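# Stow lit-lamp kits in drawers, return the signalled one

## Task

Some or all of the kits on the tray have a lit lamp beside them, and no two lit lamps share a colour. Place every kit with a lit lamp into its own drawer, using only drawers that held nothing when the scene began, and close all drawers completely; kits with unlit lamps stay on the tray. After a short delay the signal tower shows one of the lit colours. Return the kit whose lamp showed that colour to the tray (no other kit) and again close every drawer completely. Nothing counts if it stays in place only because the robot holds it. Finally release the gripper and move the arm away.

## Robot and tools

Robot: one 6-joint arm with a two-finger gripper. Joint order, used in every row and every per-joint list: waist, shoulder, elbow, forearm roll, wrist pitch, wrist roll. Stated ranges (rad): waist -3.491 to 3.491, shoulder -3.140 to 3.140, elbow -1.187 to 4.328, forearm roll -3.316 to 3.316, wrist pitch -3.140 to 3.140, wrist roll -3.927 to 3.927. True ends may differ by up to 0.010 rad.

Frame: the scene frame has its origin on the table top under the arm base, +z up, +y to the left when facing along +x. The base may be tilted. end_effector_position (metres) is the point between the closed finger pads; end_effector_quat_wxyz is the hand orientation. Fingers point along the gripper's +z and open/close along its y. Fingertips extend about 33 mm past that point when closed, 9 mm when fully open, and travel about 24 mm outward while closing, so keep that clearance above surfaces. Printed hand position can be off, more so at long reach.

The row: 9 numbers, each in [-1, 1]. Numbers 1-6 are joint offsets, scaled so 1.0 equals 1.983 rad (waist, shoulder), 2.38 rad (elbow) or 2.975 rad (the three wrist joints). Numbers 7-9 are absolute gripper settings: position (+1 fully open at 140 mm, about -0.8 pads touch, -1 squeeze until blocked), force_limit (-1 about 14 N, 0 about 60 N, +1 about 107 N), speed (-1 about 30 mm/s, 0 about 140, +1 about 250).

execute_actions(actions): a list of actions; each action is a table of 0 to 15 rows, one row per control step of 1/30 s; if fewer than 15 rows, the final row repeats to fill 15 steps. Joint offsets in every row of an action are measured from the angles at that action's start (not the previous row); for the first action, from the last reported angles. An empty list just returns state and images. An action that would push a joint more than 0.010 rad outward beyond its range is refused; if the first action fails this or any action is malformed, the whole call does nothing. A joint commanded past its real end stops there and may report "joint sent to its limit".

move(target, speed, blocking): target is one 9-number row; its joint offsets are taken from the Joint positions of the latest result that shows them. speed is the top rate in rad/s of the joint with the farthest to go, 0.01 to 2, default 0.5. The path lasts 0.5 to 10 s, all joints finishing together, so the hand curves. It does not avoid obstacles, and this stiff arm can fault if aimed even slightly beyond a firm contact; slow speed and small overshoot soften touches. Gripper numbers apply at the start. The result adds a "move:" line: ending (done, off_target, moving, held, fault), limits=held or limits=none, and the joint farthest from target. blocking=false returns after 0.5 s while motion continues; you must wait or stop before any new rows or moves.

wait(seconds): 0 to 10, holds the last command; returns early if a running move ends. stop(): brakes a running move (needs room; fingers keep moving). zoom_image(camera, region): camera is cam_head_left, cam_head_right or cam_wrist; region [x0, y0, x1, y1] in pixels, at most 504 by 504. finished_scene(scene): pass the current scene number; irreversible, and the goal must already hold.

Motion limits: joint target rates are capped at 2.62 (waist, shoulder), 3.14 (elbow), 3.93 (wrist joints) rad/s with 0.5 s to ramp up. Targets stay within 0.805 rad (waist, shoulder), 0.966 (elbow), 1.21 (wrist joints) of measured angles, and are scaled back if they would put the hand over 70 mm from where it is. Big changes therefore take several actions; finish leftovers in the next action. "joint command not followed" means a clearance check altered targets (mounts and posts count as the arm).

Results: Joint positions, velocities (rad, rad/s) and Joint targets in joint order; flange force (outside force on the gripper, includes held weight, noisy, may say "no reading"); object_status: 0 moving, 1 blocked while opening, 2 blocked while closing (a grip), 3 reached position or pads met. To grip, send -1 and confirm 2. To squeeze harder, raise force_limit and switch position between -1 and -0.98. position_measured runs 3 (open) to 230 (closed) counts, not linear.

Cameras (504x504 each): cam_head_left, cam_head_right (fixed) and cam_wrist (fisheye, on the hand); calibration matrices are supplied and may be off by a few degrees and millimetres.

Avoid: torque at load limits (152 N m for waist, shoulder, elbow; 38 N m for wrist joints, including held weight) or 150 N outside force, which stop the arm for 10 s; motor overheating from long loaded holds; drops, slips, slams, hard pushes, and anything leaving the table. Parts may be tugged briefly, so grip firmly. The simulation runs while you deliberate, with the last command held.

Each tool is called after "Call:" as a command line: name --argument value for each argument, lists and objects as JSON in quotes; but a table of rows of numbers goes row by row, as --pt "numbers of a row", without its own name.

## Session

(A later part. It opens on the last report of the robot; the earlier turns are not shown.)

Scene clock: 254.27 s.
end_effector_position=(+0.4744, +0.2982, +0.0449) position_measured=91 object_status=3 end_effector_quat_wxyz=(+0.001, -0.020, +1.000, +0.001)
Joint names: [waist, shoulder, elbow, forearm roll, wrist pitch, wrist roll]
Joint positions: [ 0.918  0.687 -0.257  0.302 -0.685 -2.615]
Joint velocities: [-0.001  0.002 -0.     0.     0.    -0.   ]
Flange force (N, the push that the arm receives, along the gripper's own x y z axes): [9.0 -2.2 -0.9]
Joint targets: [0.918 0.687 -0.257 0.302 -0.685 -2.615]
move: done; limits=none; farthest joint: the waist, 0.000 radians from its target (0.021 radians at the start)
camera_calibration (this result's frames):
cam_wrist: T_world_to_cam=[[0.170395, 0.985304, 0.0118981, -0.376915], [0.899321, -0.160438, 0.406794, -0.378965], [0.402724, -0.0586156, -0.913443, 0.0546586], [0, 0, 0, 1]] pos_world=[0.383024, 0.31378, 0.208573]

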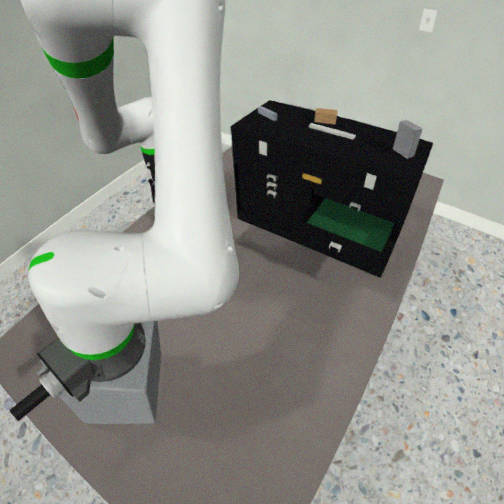

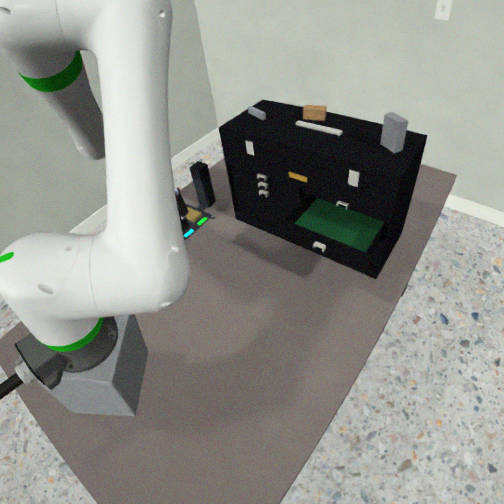

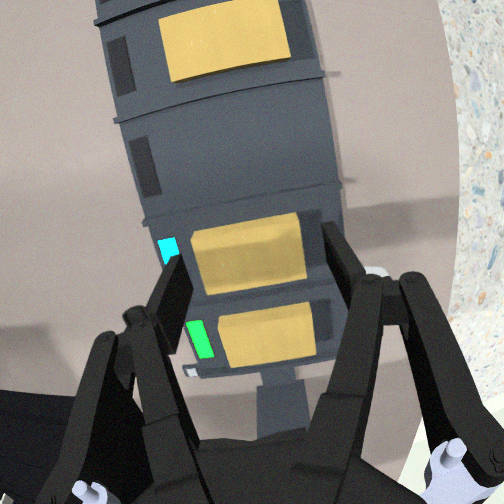

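Call:
move --target '[-0.004,-0.002,0,0,-0.001,0,0.3,0,0]'

Call:
move --target '[0,0,0,0,0,0,-1,0,-0.5]'

Call:
move --target '[0.0126,-0.05,0,-0.007,-0.03,0,-1,0,0]' --speed 0.2

Call:
move --target '[0.053,-0.198,0.0345,-0.0252,-0.1314,0,-1,0,0]' --speed 0.5

Call:
move --target '[-0.2743,0,0,0,0,0.1788,-1,0,0]' --speed 0.6

Call:
move --target '[-0.2308,-0.003,0.0698,-0.0165,-0.03,0.168,-1,0,0]' --speed 0.6

Call:
move --target '[-0.01,0.029,-0.036,0.0025,0.048,0,-1,0,0]' --speed 0.2

Scene clock: 262.10 s.
end_effector_position=(+0.4772, +0.2941, +0.0462) position_measured=91 object_status=3 end_effector_quat_wxyz=(+0.001, -0.016, +1.000, +0.001)
Joint names: [waist, shoulder, elbow, forearm roll, wrist pitch, wrist roll]
Joint positions: [ 0.91   0.683 -0.257  0.302 -0.688 -2.615]
Joint velocities: [ 0.    -0.001 -0.     0.     0.     0.001]
Flange force (N, the push that the arm receives, along the gripper's own x y z axes): [6.9 -2.2 -0.3]
Joint targets: [0.910 0.683 -0.257 0.302 -0.688 -2.615]
move: done; limits=none; farthest joint: the waist, 0.000 radians from its target (0.008 radians at the start)
camera_calibration (this result's frames):
cam_wrist: T_world_to_cam=[[0.178764, 0.983828, 0.0112508, -0.376902], [0.89795, -0.167813, 0.406848, -0.379785], [0.402156, -0.0626272, -0.913427, 0.0559056], [0, 0, 0, 1]] pos_world=[0.385922, 0.310575, 0.209821]

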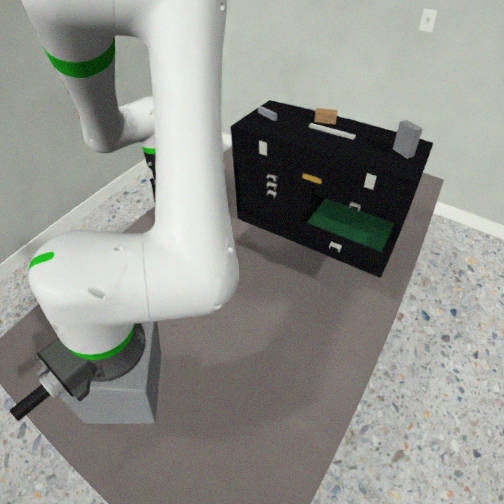

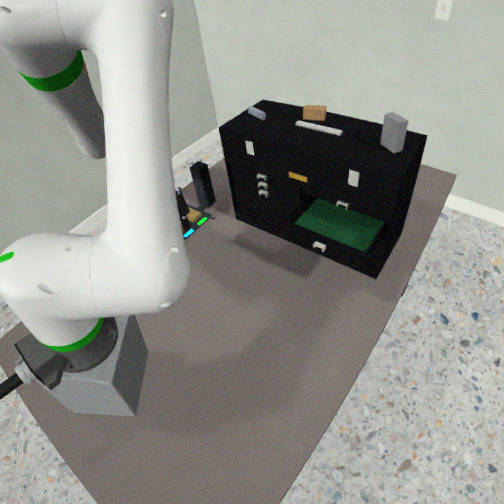

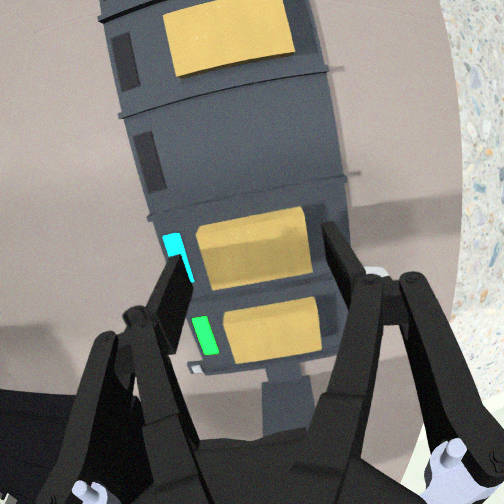

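Scene clock: 262.63 s.
end_effector_position=(+0.4773, +0.2942, +0.0463) position_measured=134 object_status=2 end_effector_quat_wxyz=(+0.001, -0.016, +1.000, +0.001)
Joint names: [waist, shoulder, elbow, forearm roll, wrist pitch, wrist roll]
Joint positions: [ 0.91   0.683 -0.257  0.302 -0.688 -2.615]
Joint velocities: [ 0.001  0.001 -0.    -0.     0.002 -0.002]
Flange force (N, the push that the arm receives, along the gripper's own x y z axes): [15.3 -5.0 -29.4]
Joint targets: [0.910 0.683 -0.257 0.302 -0.688 -2.615]
move: done; limits=none; farthest joint: the waist, 0.000 radians from its target (0.000 radians at the start)
camera_calibration (this result's frames):
cam_wrist: T_world_to_cam=[[0.178803, 0.983819, 0.0113698, -0.376948], [0.897882, -0.167887, 0.406967, -0.379872], [0.402291, -0.0625582, -0.913372, 0.0559404], [0, 0, 0, 1]] pos_world=[0.385975, 0.310573, 0.209976]

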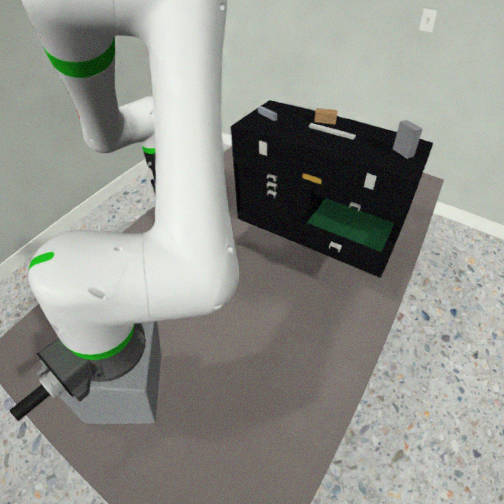

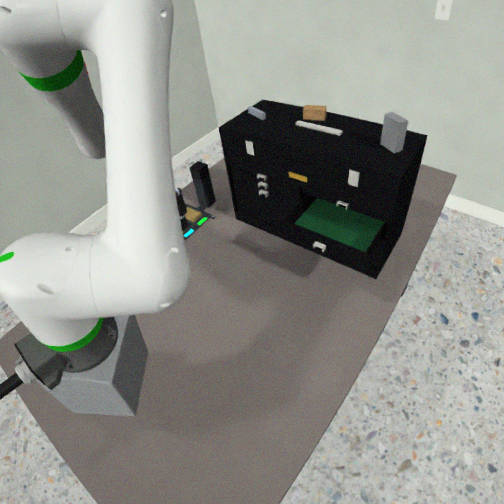

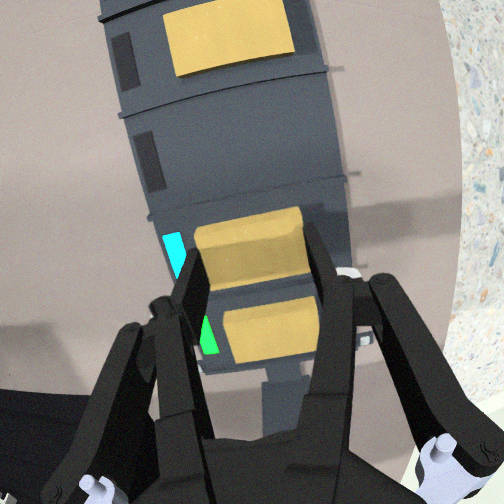

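Scene clock: 263.50 s.
end_effector_position=(+0.4778, +0.2953, +0.0999) position_measured=134 object_status=2 end_effector_quat_wxyz=(+0.008, -0.011, +1.000, +0.003)
Joint names: [waist, shoulder, elbow, forearm roll, wrist pitch, wrist roll]
Joint positions: [ 0.935  0.584 -0.257  0.281 -0.778 -2.615]
Joint velocities: [-0.001 -0.001 -0.     0.    -0.001 -0.   ]
Flange force (N, the push that the arm receives, along the gripper's own x y z axes): [7.0 -1.2 0.9]
Joint targets: [0.935 0.584 -0.257 0.281 -0.778 -2.615]
move: done; limits=none; farthest joint: the waist, 0.000 radians from its target (0.025 radians at the start)
camera_calibration (this result's frames):
cam_wrist: T_world_to_cam=[[0.188484, 0.981905, 0.0183265, -0.383576], [0.890864, -0.178802, 0.417602, -0.396455], [0.413322, -0.0623847, -0.908445, 0.0988475], [0, 0, 0, 1]] pos_world=[0.384629, 0.311915, 0.262387]

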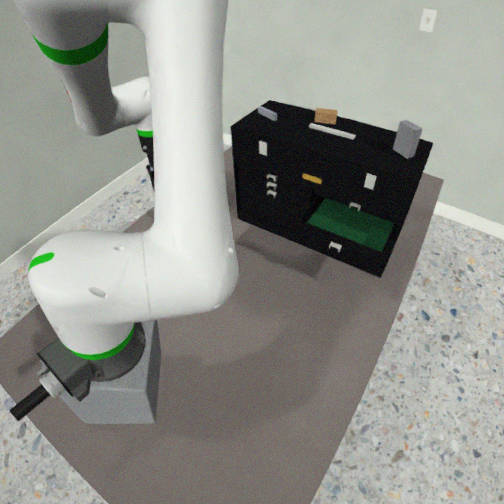

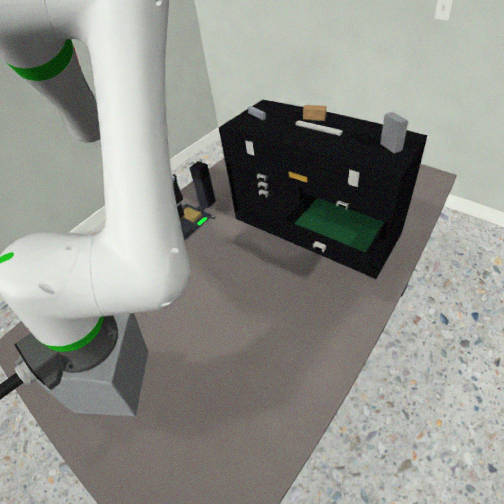

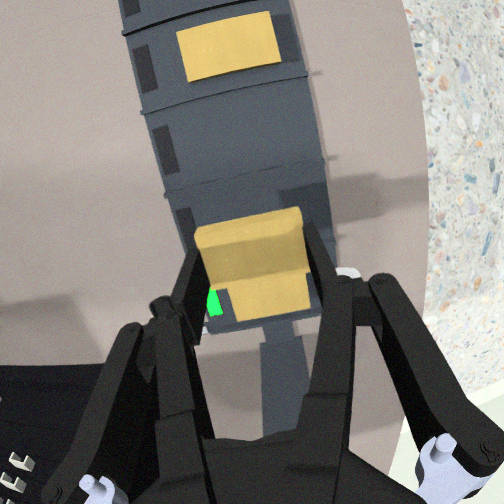

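Scene clock: 264.73 s.
end_effector_position=(+0.4585, +0.2884, +0.3328) position_measured=134 object_status=2 end_effector_quat_wxyz=(+0.032, +0.005, +0.999, +0.041)
Joint names: [waist, shoulder, elbow, forearm roll, wrist pitch, wrist roll]
Joint positions: [ 1.04   0.191 -0.175  0.206 -1.168 -2.615]
Joint velocities: [ 0.002 -0.002  0.    -0.001 -0.     0.001]
Flange force (N, the push that the arm receives, along the gripper's own x y z axes): [7.7 -2.8 2.5]
Joint targets: [1.040 0.191 -0.175 0.206 -1.168 -2.615]
move: done; limits=none; farthest joint: the wrist pitch, 0.001 radians from its target (0.391 radians at the start)
camera_calibration (this result's frames):
cam_wrist: T_world_to_cam=[[0.215808, 0.970968, 0.103187, -0.415004], [0.863494, -0.239113, 0.444076, -0.45666], [0.455857, -0.00673411, -0.890027, 0.276361], [0, 0, 0, 1]] pos_world=[0.357902, 0.295623, 0.491583]

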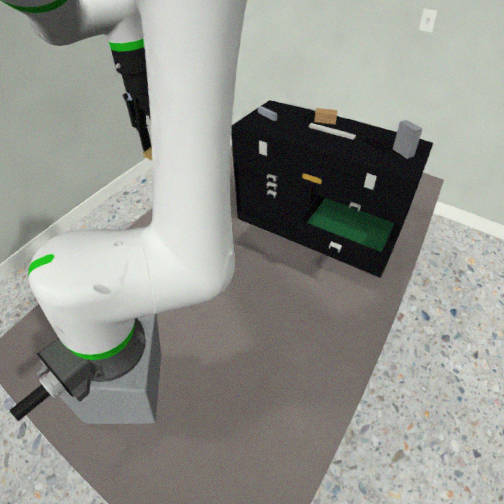

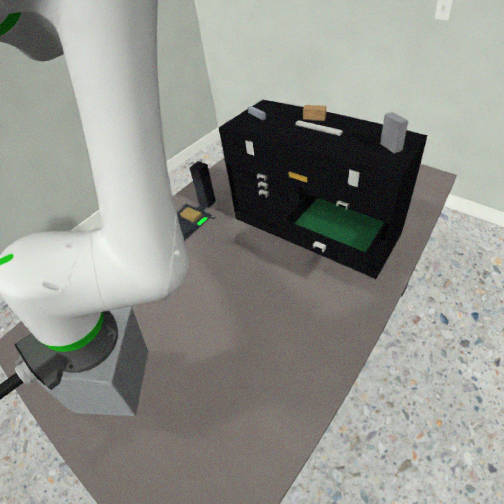

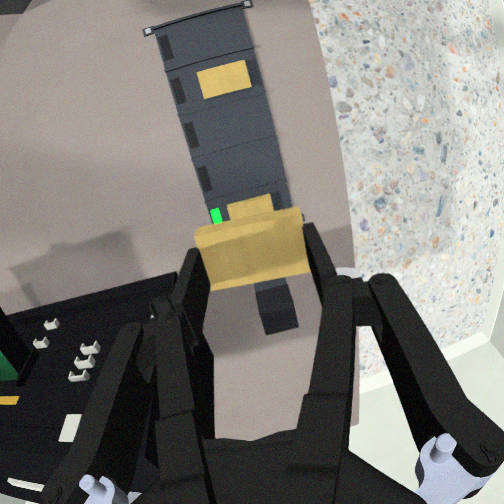

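Scene clock: 266.13 s.
end_effector_position=(+0.5488, +0.0176, +0.2796) position_measured=134 object_status=2 end_effector_quat_wxyz=(+0.001, +0.006, +1.000, +0.000)
Joint names: [waist, shoulder, elbow, forearm roll, wrist pitch, wrist roll]
Joint positions: [ 0.496  0.191 -0.175  0.206 -1.168 -2.083]
Joint velocities: [-0.001 -0.001  0.     0.     0.     0.   ]
Flange force (N, the push that the arm receives, along the gripper's own x y z axes): [8.3 0.7 2.6]
Joint targets: [0.496 0.191 -0.175 0.206 -1.168 -2.083]
move: done; limits=none; farthest joint: the waist, 0.000 radians from its target (0.544 radians at the start)
camera_calibration (this result's frames):
cam_wrist: T_world_to_cam=[[0.221697, 0.975072, 0.00917534, -0.143064], [0.890017, -0.206185, 0.406642, -0.580374], [0.398397, -0.0819852, -0.913541, 0.22546], [0, 0, 0, 1]] pos_world=[0.458437, 0.038318, 0.443285]

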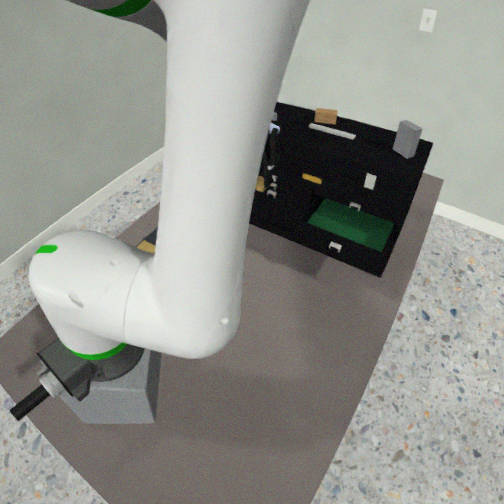

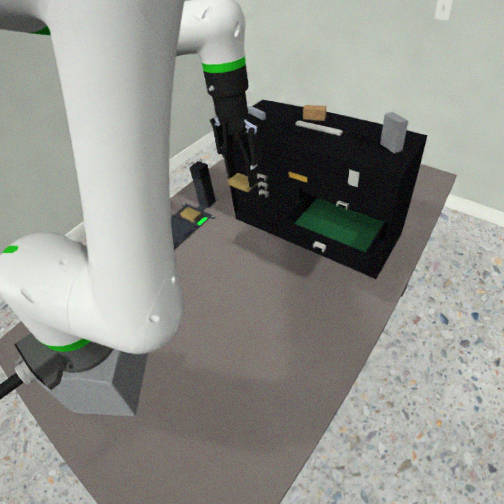

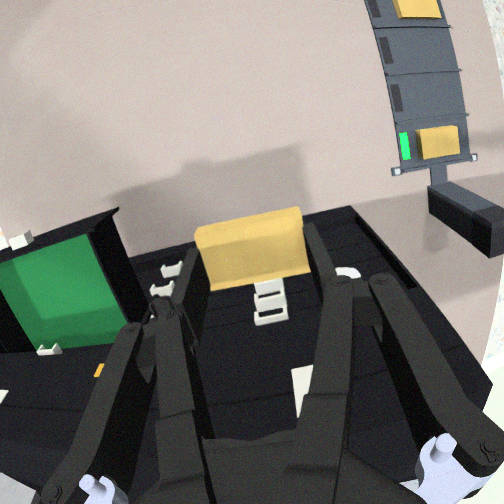

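Scene clock: 267.43 s.
end_effector_position=(+0.5526, -0.2199, +0.3095) position_measured=134 object_status=2 end_effector_quat_wxyz=(+0.000, +0.004, +1.000, +0.001)
Joint names: [waist, shoulder, elbow, forearm roll, wrist pitch, wrist roll]
Joint positions: [ 0.038  0.185 -0.009  0.157 -1.258 -1.583]
Joint velocities: [-0.001 -0.001  0.    -0.001  0.     0.   ]
Flange force (N, the push that the arm receives, along the gripper's own x y z axes): [6.9 5.0 2.9]
Joint targets: [0.038 0.185 -0.009 0.157 -1.258 -1.583]
move: done; limits=none; farthest joint: the waist, 0.000 radians from its target (0.458 radians at the start)
camera_calibration (this result's frames):
cam_wrist: T_world_to_cam=[[0.217711, 0.975961, 0.0101278, 0.0894515], [0.89129, -0.20303, 0.405439, -0.644558], [0.397749, -0.0792415, -0.914066, 0.232875], [0, 0, 0, 1]] pos_world=[0.462388, -0.199713, 0.473286]

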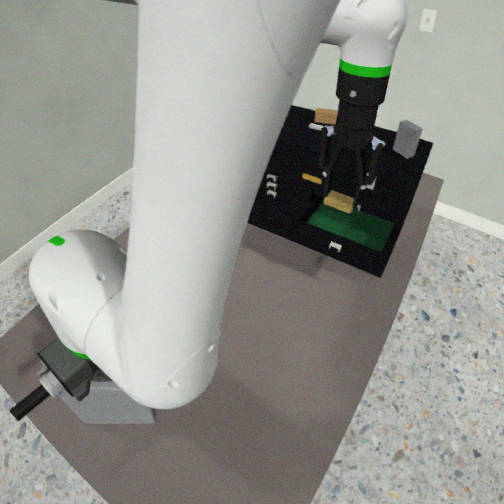

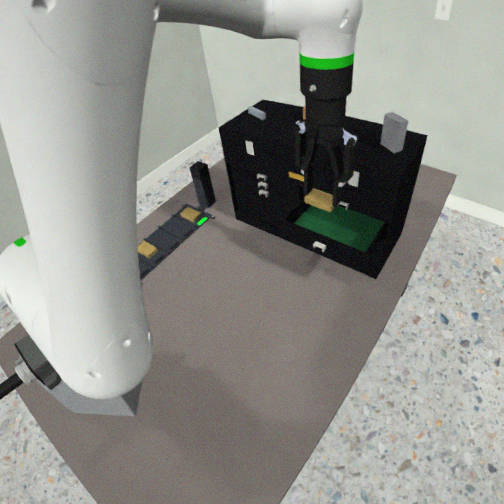

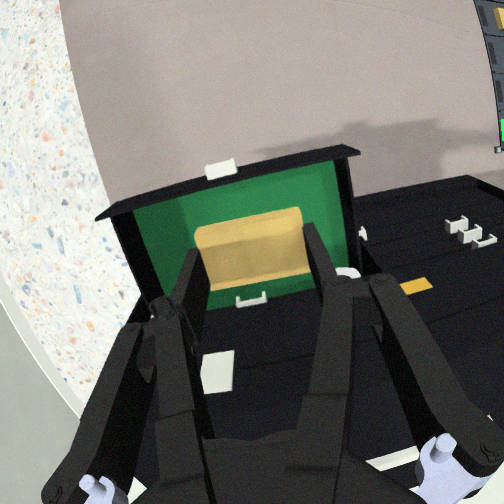

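Scene clock: 268.50 s.
end_effector_position=(+0.5516, -0.2202, +0.2441) position_measured=134 object_status=2 end_effector_quat_wxyz=(-0.001, +0.001, +1.000, +0.000)
Joint names: [waist, shoulder, elbow, forearm roll, wrist pitch, wrist roll]
Joint positions: [ 0.018  0.243 -0.095  0.165 -1.115 -1.583]
Joint velocities: [-0.     0.002 -0.    -0.001  0.001  0.002]
Flange force (N, the push that the arm receives, along the gripper's own x y z axes): [6.8 5.5 3.0]
Joint targets: [0.018 0.243 -0.095 0.165 -1.115 -1.583]
move: done; limits=none; farthest joint: the waist, 0.000 radians from its target (0.020 radians at the start)
camera_calibration (this result's frames):
cam_wrist: T_world_to_cam=[[0.213241, 0.976956, 0.00926135, 0.0935297], [0.892843, -0.198713, 0.40416, -0.616738], [0.396687, -0.0779144, -0.914641, 0.174543], [0, 0, 0, 1]] pos_world=[0.461467, -0.200329, 0.408039]

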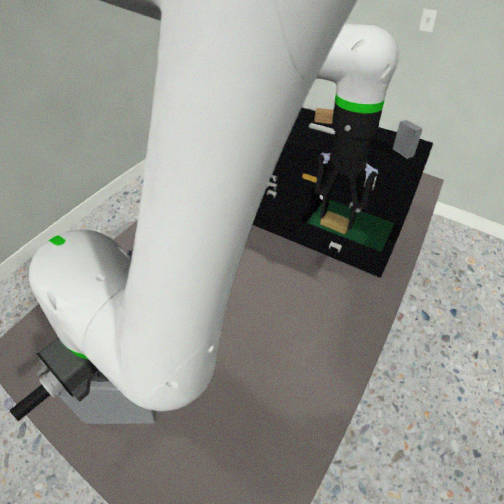

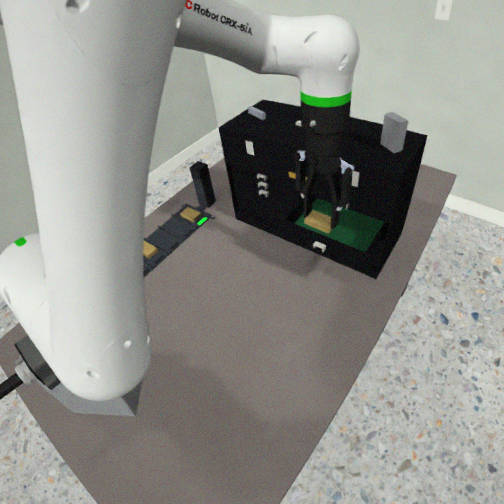

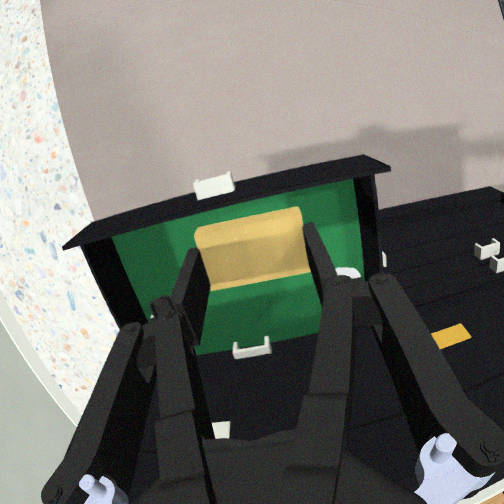

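Call:
move --target '[-0.008,0.027,-0.025,0.003,0.038,0,-1,0,0]' --speed 0.1

Scene clock: 271.17 s.
end_effector_position=(+0.5480, -0.2205, +0.1929) position_measured=134 object_status=2 end_effector_quat_wxyz=(-0.001, -0.001, +1.000, +0.000)
Joint names: [waist, shoulder, elbow, forearm roll, wrist pitch, wrist roll]
Joint positions: [ 0.003  0.296 -0.154  0.174 -1.002 -1.583]
Joint velocities: [ 0.    -0.002 -0.    -0.     0.     0.   ]
Flange force (N, the push that the arm receives, along the gripper's own x y z axes): [5.6 5.3 1.8]
Joint targets: [0.003 0.296 -0.154 0.174 -1.002 -1.583]
move: done; limits=none; farthest joint: the waist, 0.000 radians from its target (0.016 radians at the start)
camera_calibration (this result's frames):
cam_wrist: T_world_to_cam=[[0.20799, 0.978091, 0.00887909, 0.0982287], [0.894228, -0.193819, 0.403474, -0.592516], [0.396355, -0.0759785, -0.914948, 0.129758], [0, 0, 0, 1]] pos_world=[0.457984, -0.201059, 0.356914]

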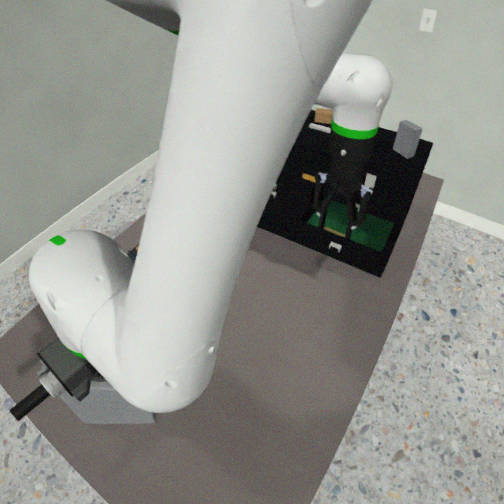

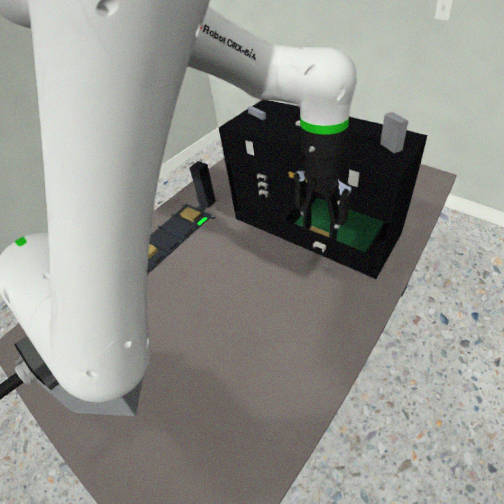

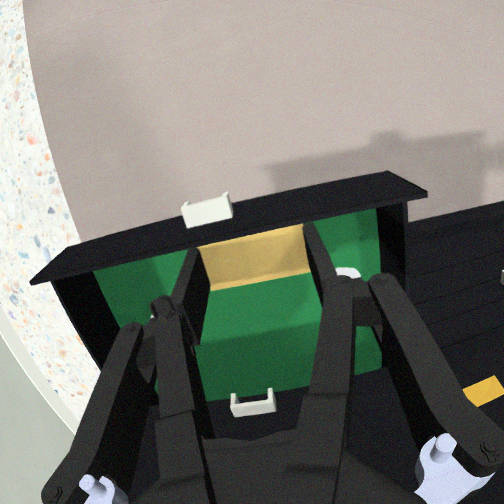

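Call:
move --target '[-0.0007,0.0026,-0.002,0.0003,0.0033,0,-1,0,0]' --speed 0.02

Call:
move --target '[0,0,0,0,0,0,0.3,0,0]'

Call:
move --target '[0.0187,-0.0586,0.063,-0.0058,-0.0893,0,0.3,0,0]' --speed 0.3

Call:
move --target '[-0.1,-0.2,-0.17,0,0,0.3,0,0,0]' --speed 0.8

Call:
move --target '[-0.1326,0.0978,-0.321,0.1244,0.5923,0.7466,0,0,0]' --speed 1.2

Call:
move --target '[0.007,0.1019,0.0118,-0.0286,0.05,0.0353,0,0,0]' --speed 0.3

Call:
move --target '[0,0,0,0,0.1,0,0,0,0]' --speed 0.3

Scene clock: 277.33 s.
end_effector_position=(+0.5476, -0.2205, +0.1885) position_measured=134 object_status=2 end_effector_quat_wxyz=(-0.001, -0.002, +1.000, +0.000)
Joint names: [waist, shoulder, elbow, forearm roll, wrist pitch, wrist roll]
Joint positions: [ 0.001  0.301 -0.159  0.175 -0.992 -1.583]
Joint velocities: [-0.001  0.001 -0.    -0.     0.001  0.001]
Flange force (N, the push that the arm receives, along the gripper's own x y z axes): [6.1 5.2 1.7]
Joint targets: [0.001 0.301 -0.159 0.175 -0.992 -1.583]
move: done; limits=none; farthest joint: the waist, 0.000 radians from its target (0.001 radians at the start)
camera_calibration (this result's frames):
cam_wrist: T_world_to_cam=[[0.20744, 0.978207, 0.00887201, 0.098686], [0.8944, -0.193326, 0.403329, -0.590306], [0.396255, -0.0757315, -0.915012, 0.125944], [0, 0, 0, 1]] pos_world=[0.457592, -0.201119, 0.352452]

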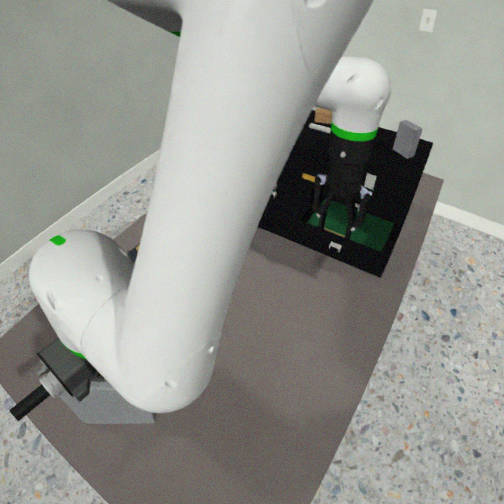

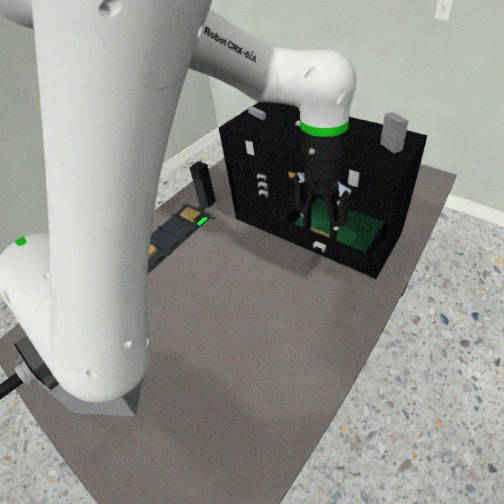

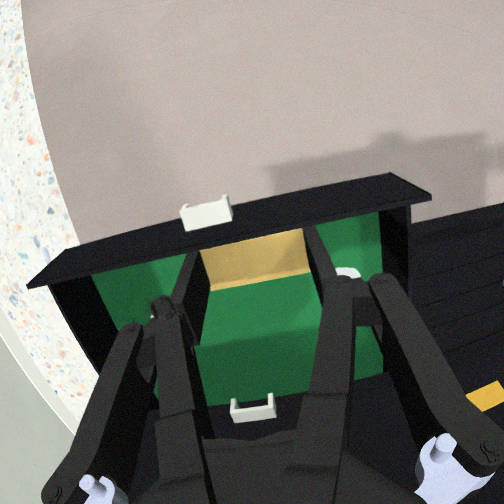

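Scene clock: 277.83 s.
end_effector_position=(+0.5476, -0.2205, +0.1884) position_measured=91 object_status=3 end_effector_quat_wxyz=(-0.001, -0.002, +1.000, +0.000)
Joint names: [waist, shoulder, elbow, forearm roll, wrist pitch, wrist roll]
Joint positions: [ 0.001  0.301 -0.159  0.175 -0.992 -1.583]
Joint velocities: [-0.    -0.     0.     0.    -0.    -0.001]
Flange force (N, the push that the arm receives, along the gripper's own x y z axes): [6.2 5.2 0.9]
Joint targets: [0.001 0.301 -0.159 0.175 -0.992 -1.583]
move: done; limits=none; farthest joint: the waist, 0.000 radians from its target (0.000 radians at the start)
camera_calibration (this result's frames):
cam_wrist: T_world_to_cam=[[0.207429, 0.97821, 0.00885632, 0.0987007], [0.894405, -0.19331, 0.403326, -0.590301], [0.396249, -0.0757402, -0.915014, 0.12594], [0, 0, 0, 1]] pos_world=[0.457591, -0.201122, 0.352446]

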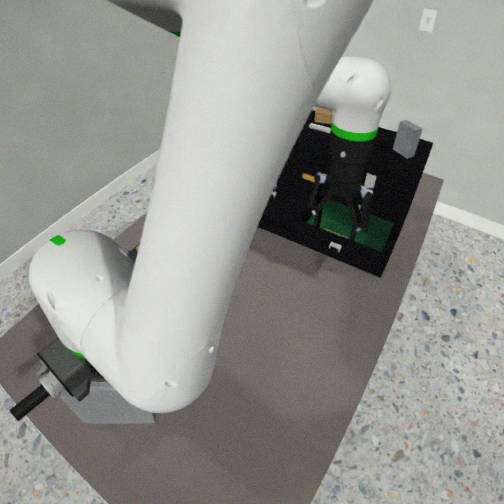

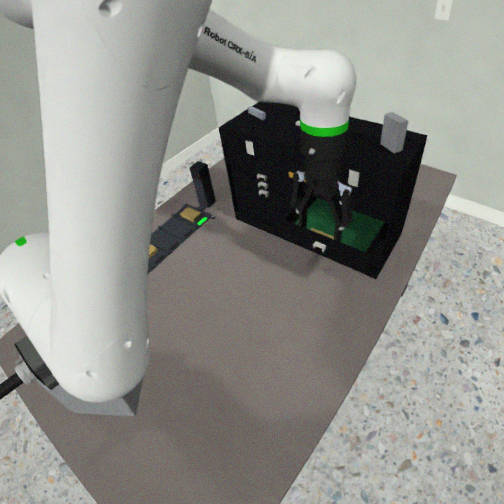

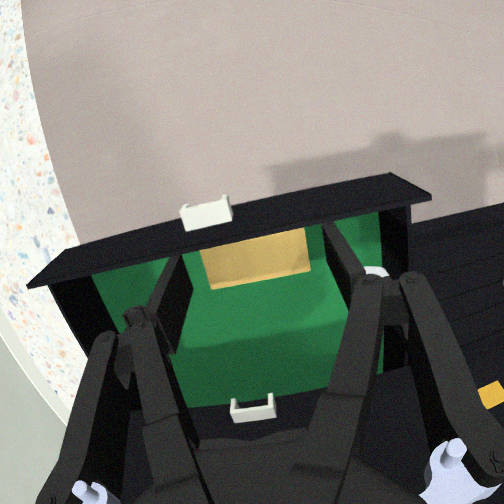

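Scene clock: 279.13 s.
end_effector_position=(+0.5526, -0.2199, +0.3095) position_measured=91 object_status=3 end_effector_quat_wxyz=(+0.000, +0.004, +1.000, +0.001)
Joint names: [waist, shoulder, elbow, forearm roll, wrist pitch, wrist roll]
Joint positions: [ 0.038  0.185 -0.009  0.157 -1.258 -1.583]
Joint velocities: [-0.001 -0.001  0.    -0.    -0.     0.   ]
Flange force (N, the push that the arm receives, along the gripper's own x y z axes): [7.1 6.2 2.3]
Joint targets: [0.038 0.185 -0.009 0.157 -1.258 -1.583]
move: done; limits=none; farthest joint: the waist, 0.000 radians from its target (0.037 radians at the start)
camera_calibration (this result's frames):
cam_wrist: T_world_to_cam=[[0.217699, 0.975964, 0.0101146, 0.0894689], [0.891281, -0.203011, 0.405468, -0.644581], [0.397775, -0.0792547, -0.914053, 0.23289], [0, 0, 0, 1]] pos_world=[0.462388, -0.199718, 0.473326]

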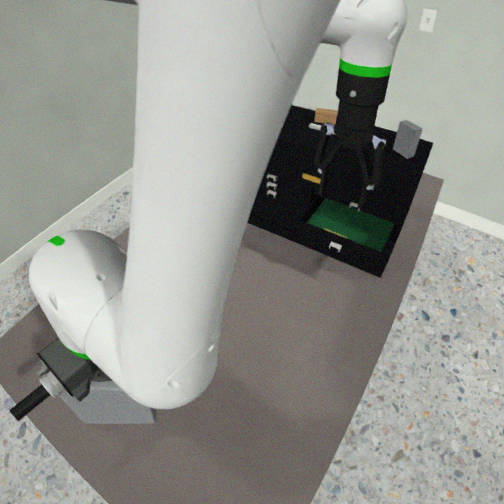

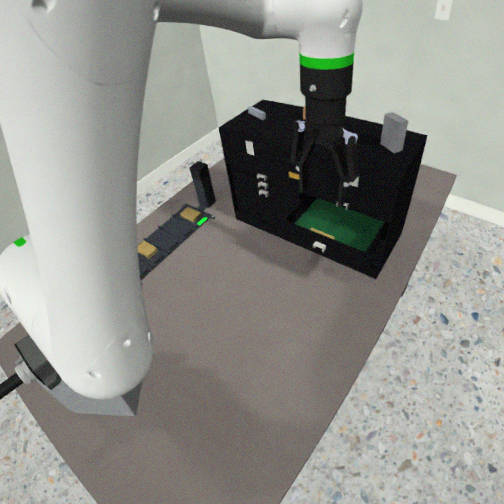

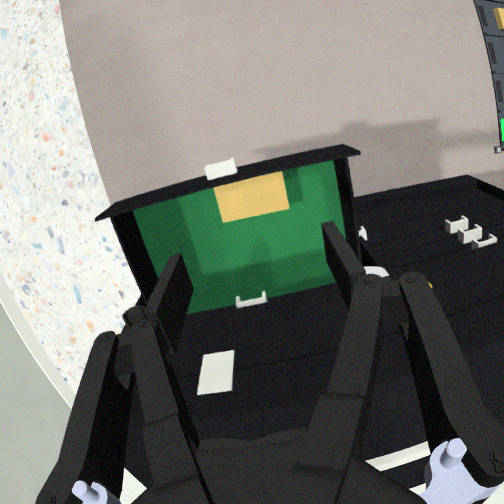

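Scene clock: 280.77 s.
end_effector_position=(+0.3425, -0.2842, +0.3182) position_measured=129 object_status=3 end_effector_quat_wxyz=(-0.021, -0.339, +0.941, -0.001)
Joint names: [waist, shoulder, elbow, forearm roll, wrist pitch, wrist roll]
Joint positions: [-0.16  -0.211 -0.414  0.157 -1.258 -0.691]
Joint velocities: [ 0.001 -0.    -0.    -0.001 -0.     0.001]
Flange force (N, the push that the arm receives, along the gripper's own x y z axes): [-2.2 10.4 3.2]
Joint targets: [-0.160 -0.211 -0.414 0.157 -1.258 -0.691]
move: done; limits=none; farthest joint: the waist, 0.000 radians from its target (0.199 radians at the start)
camera_calibration (this result's frames):
cam_wrist: T_world_to_cam=[[-0.460851, 0.887394, 0.0122044, 0.404409], [0.827964, 0.424954, 0.365909, -0.261073], [0.319519, 0.178734, -0.930571, 0.424644], [0, 0, 0, 1]] pos_world=[0.26685, -0.323824, 0.485755]

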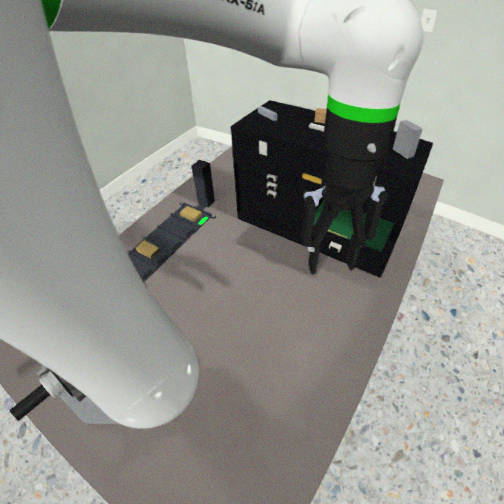

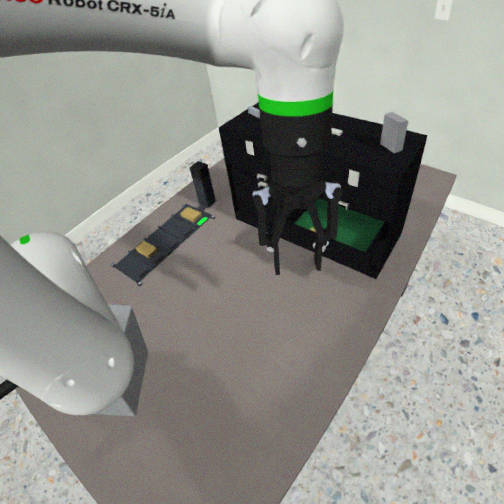

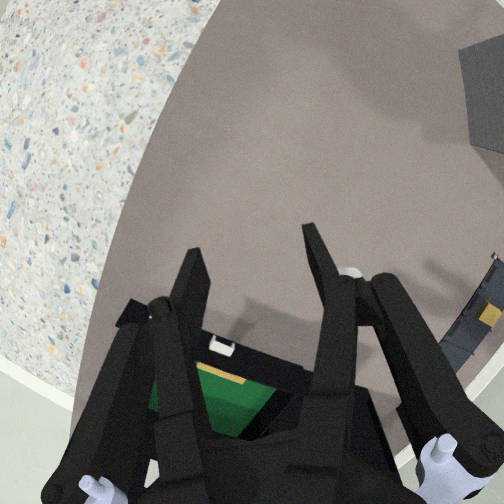

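Scene clock: 283.23 s.
end_effector_position=(+0.4100, -0.2467, +0.1437) position_measured=129 object_status=3 end_effector_quat_wxyz=(+0.012, +0.931, -0.006, +0.366)
Joint names: [waist, shoulder, elbow, forearm roll, wrist pitch, wrist roll]
Joint positions: [-0.423 -0.017 -1.178  0.527  0.504  1.53 ]
Joint velocities: [-0.     0.    -0.     0.001  0.    -0.   ]
Flange force (N, the push that the arm receives, along the gripper's own x y z axes): no reading
Joint targets: [-0.423 -0.017 -1.178 0.527 0.504 1.530]
move: done; limits=none; farthest joint: the waist, 0.000 radians from its target (0.263 radians at the start)
camera_calibration (this result's frames):
cam_wrist: T_world_to_cam=[[-0.18003, -0.976471, -0.118718, -0.151706], [-0.925941, 0.208962, -0.314592, 0.494518], [0.331998, 0.0532902, -0.941774, 0.199618], [0, 0, 0, 1]] pos_world=[0.36431, -0.262109, 0.325556]

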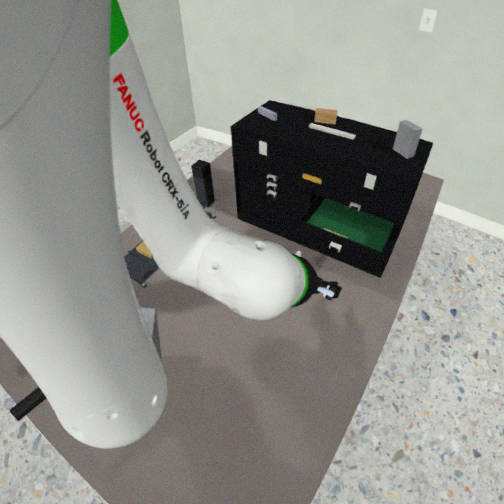

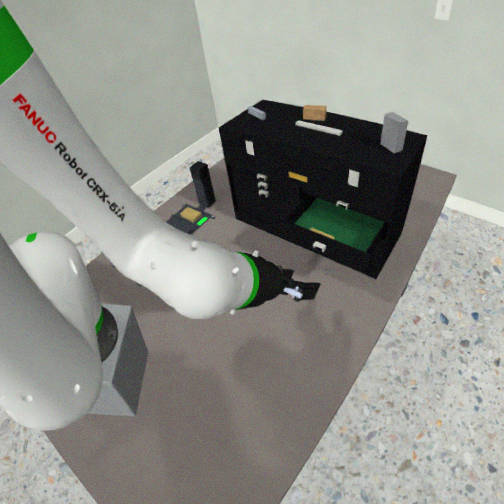

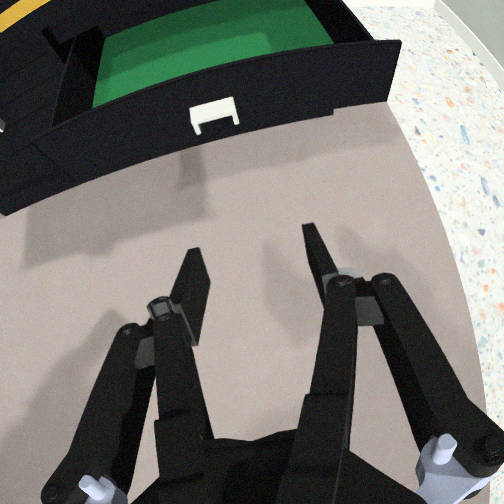

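Scene clock: 284.33 s.
end_effector_position=(+0.4097, -0.2336, +0.0986) position_measured=129 object_status=3 end_effector_quat_wxyz=(-0.003, +0.931, -0.001, +0.364)
Joint names: [waist, shoulder, elbow, forearm roll, wrist pitch, wrist roll]
Joint positions: [-0.409  0.185 -1.149  0.442  0.653  1.635]
Joint velocities: [ 0.001 -0.    -0.    -0.001  0.    -0.   ]
Flange force (N, the push that the arm receives, along the gripper's own x y z axes): no reading
Joint targets: [-0.409 0.185 -1.149 0.442 0.653 1.635]
move: done; limits=none; farthest joint: the waist, 0.000 radians from its target (0.014 radians at the start)
camera_calibration (this result's frames):
cam_wrist: T_world_to_cam=[[-0.160214, -0.976801, -0.142098, -0.150228], [-0.931016, 0.197366, -0.30701, 0.475943], [0.327932, 0.0831082, -0.941038, 0.165062], [0, 0, 0, 1]] pos_world=[0.364913, -0.254396, 0.280101]

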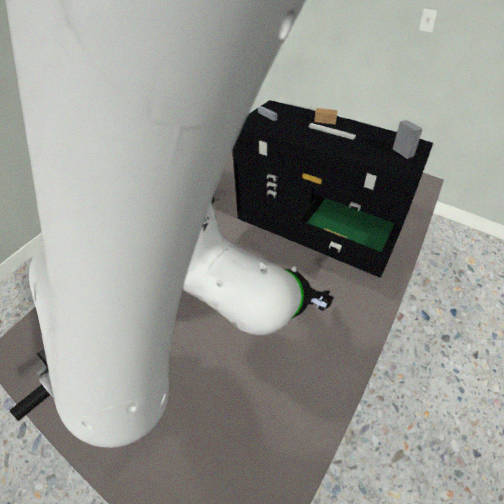

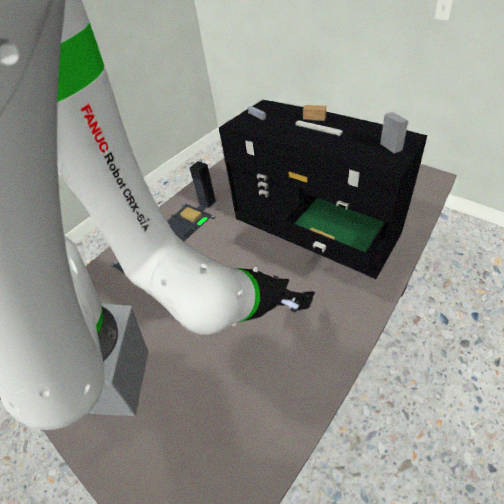

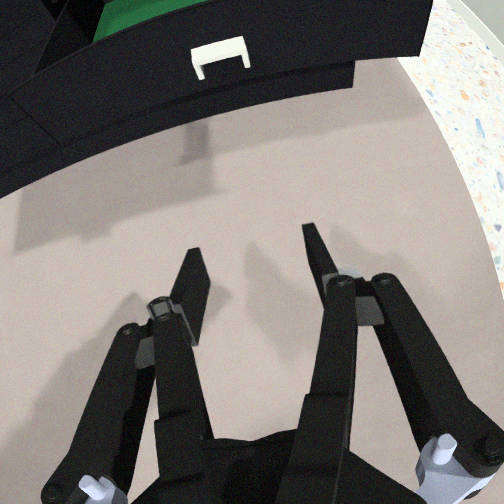

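Scene clock: 285.73 s.
end_effector_position=(+0.4757, -0.2408, +0.1808) position_measured=129 object_status=3 end_effector_quat_wxyz=(+0.006, +0.867, -0.005, +0.498)
Joint names: [waist, shoulder, elbow, forearm roll, wrist pitch, wrist roll]
Joint positions: [-0.409  0.185 -1.149  0.442  0.951  1.635]
Joint velocities: [ 0.    -0.002  0.     0.     0.    -0.001]
Flange force (N, the push that the arm receives, along the gripper's own x y z axes): [2.2 -6.3 -2.6]
Joint targets: [-0.409 0.185 -1.149 0.442 0.951 1.635]
move: done; limits=none; farthest joint: the waist, 0.000 radians from its target (0.000 radians at the start)
camera_calibration (this result's frames):
cam_wrist: T_world_to_cam=[[-0.127798, -0.976875, -0.171412, -0.145118], [-0.797212, 0.203994, -0.56819, 0.549205], [0.590018, 0.0640381, -0.804846, 0.0675078], [0, 0, 0, 1]] pos_world=[0.379456, -0.25812, 0.341511]

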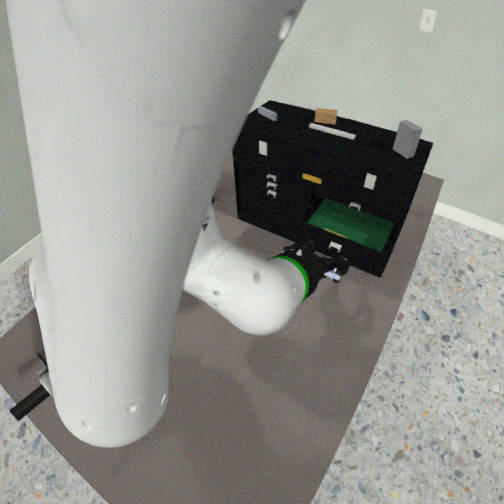

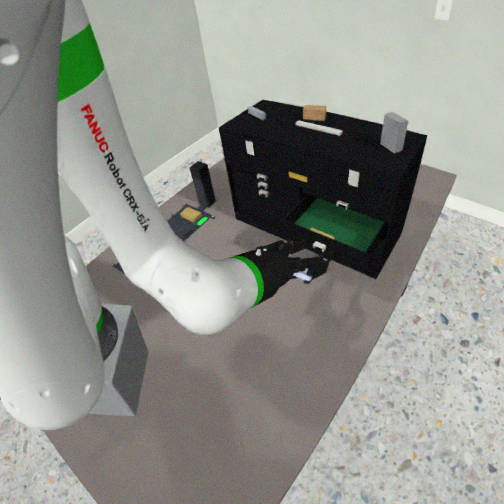

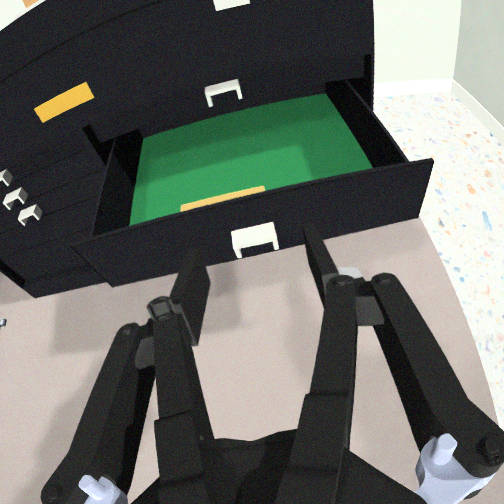

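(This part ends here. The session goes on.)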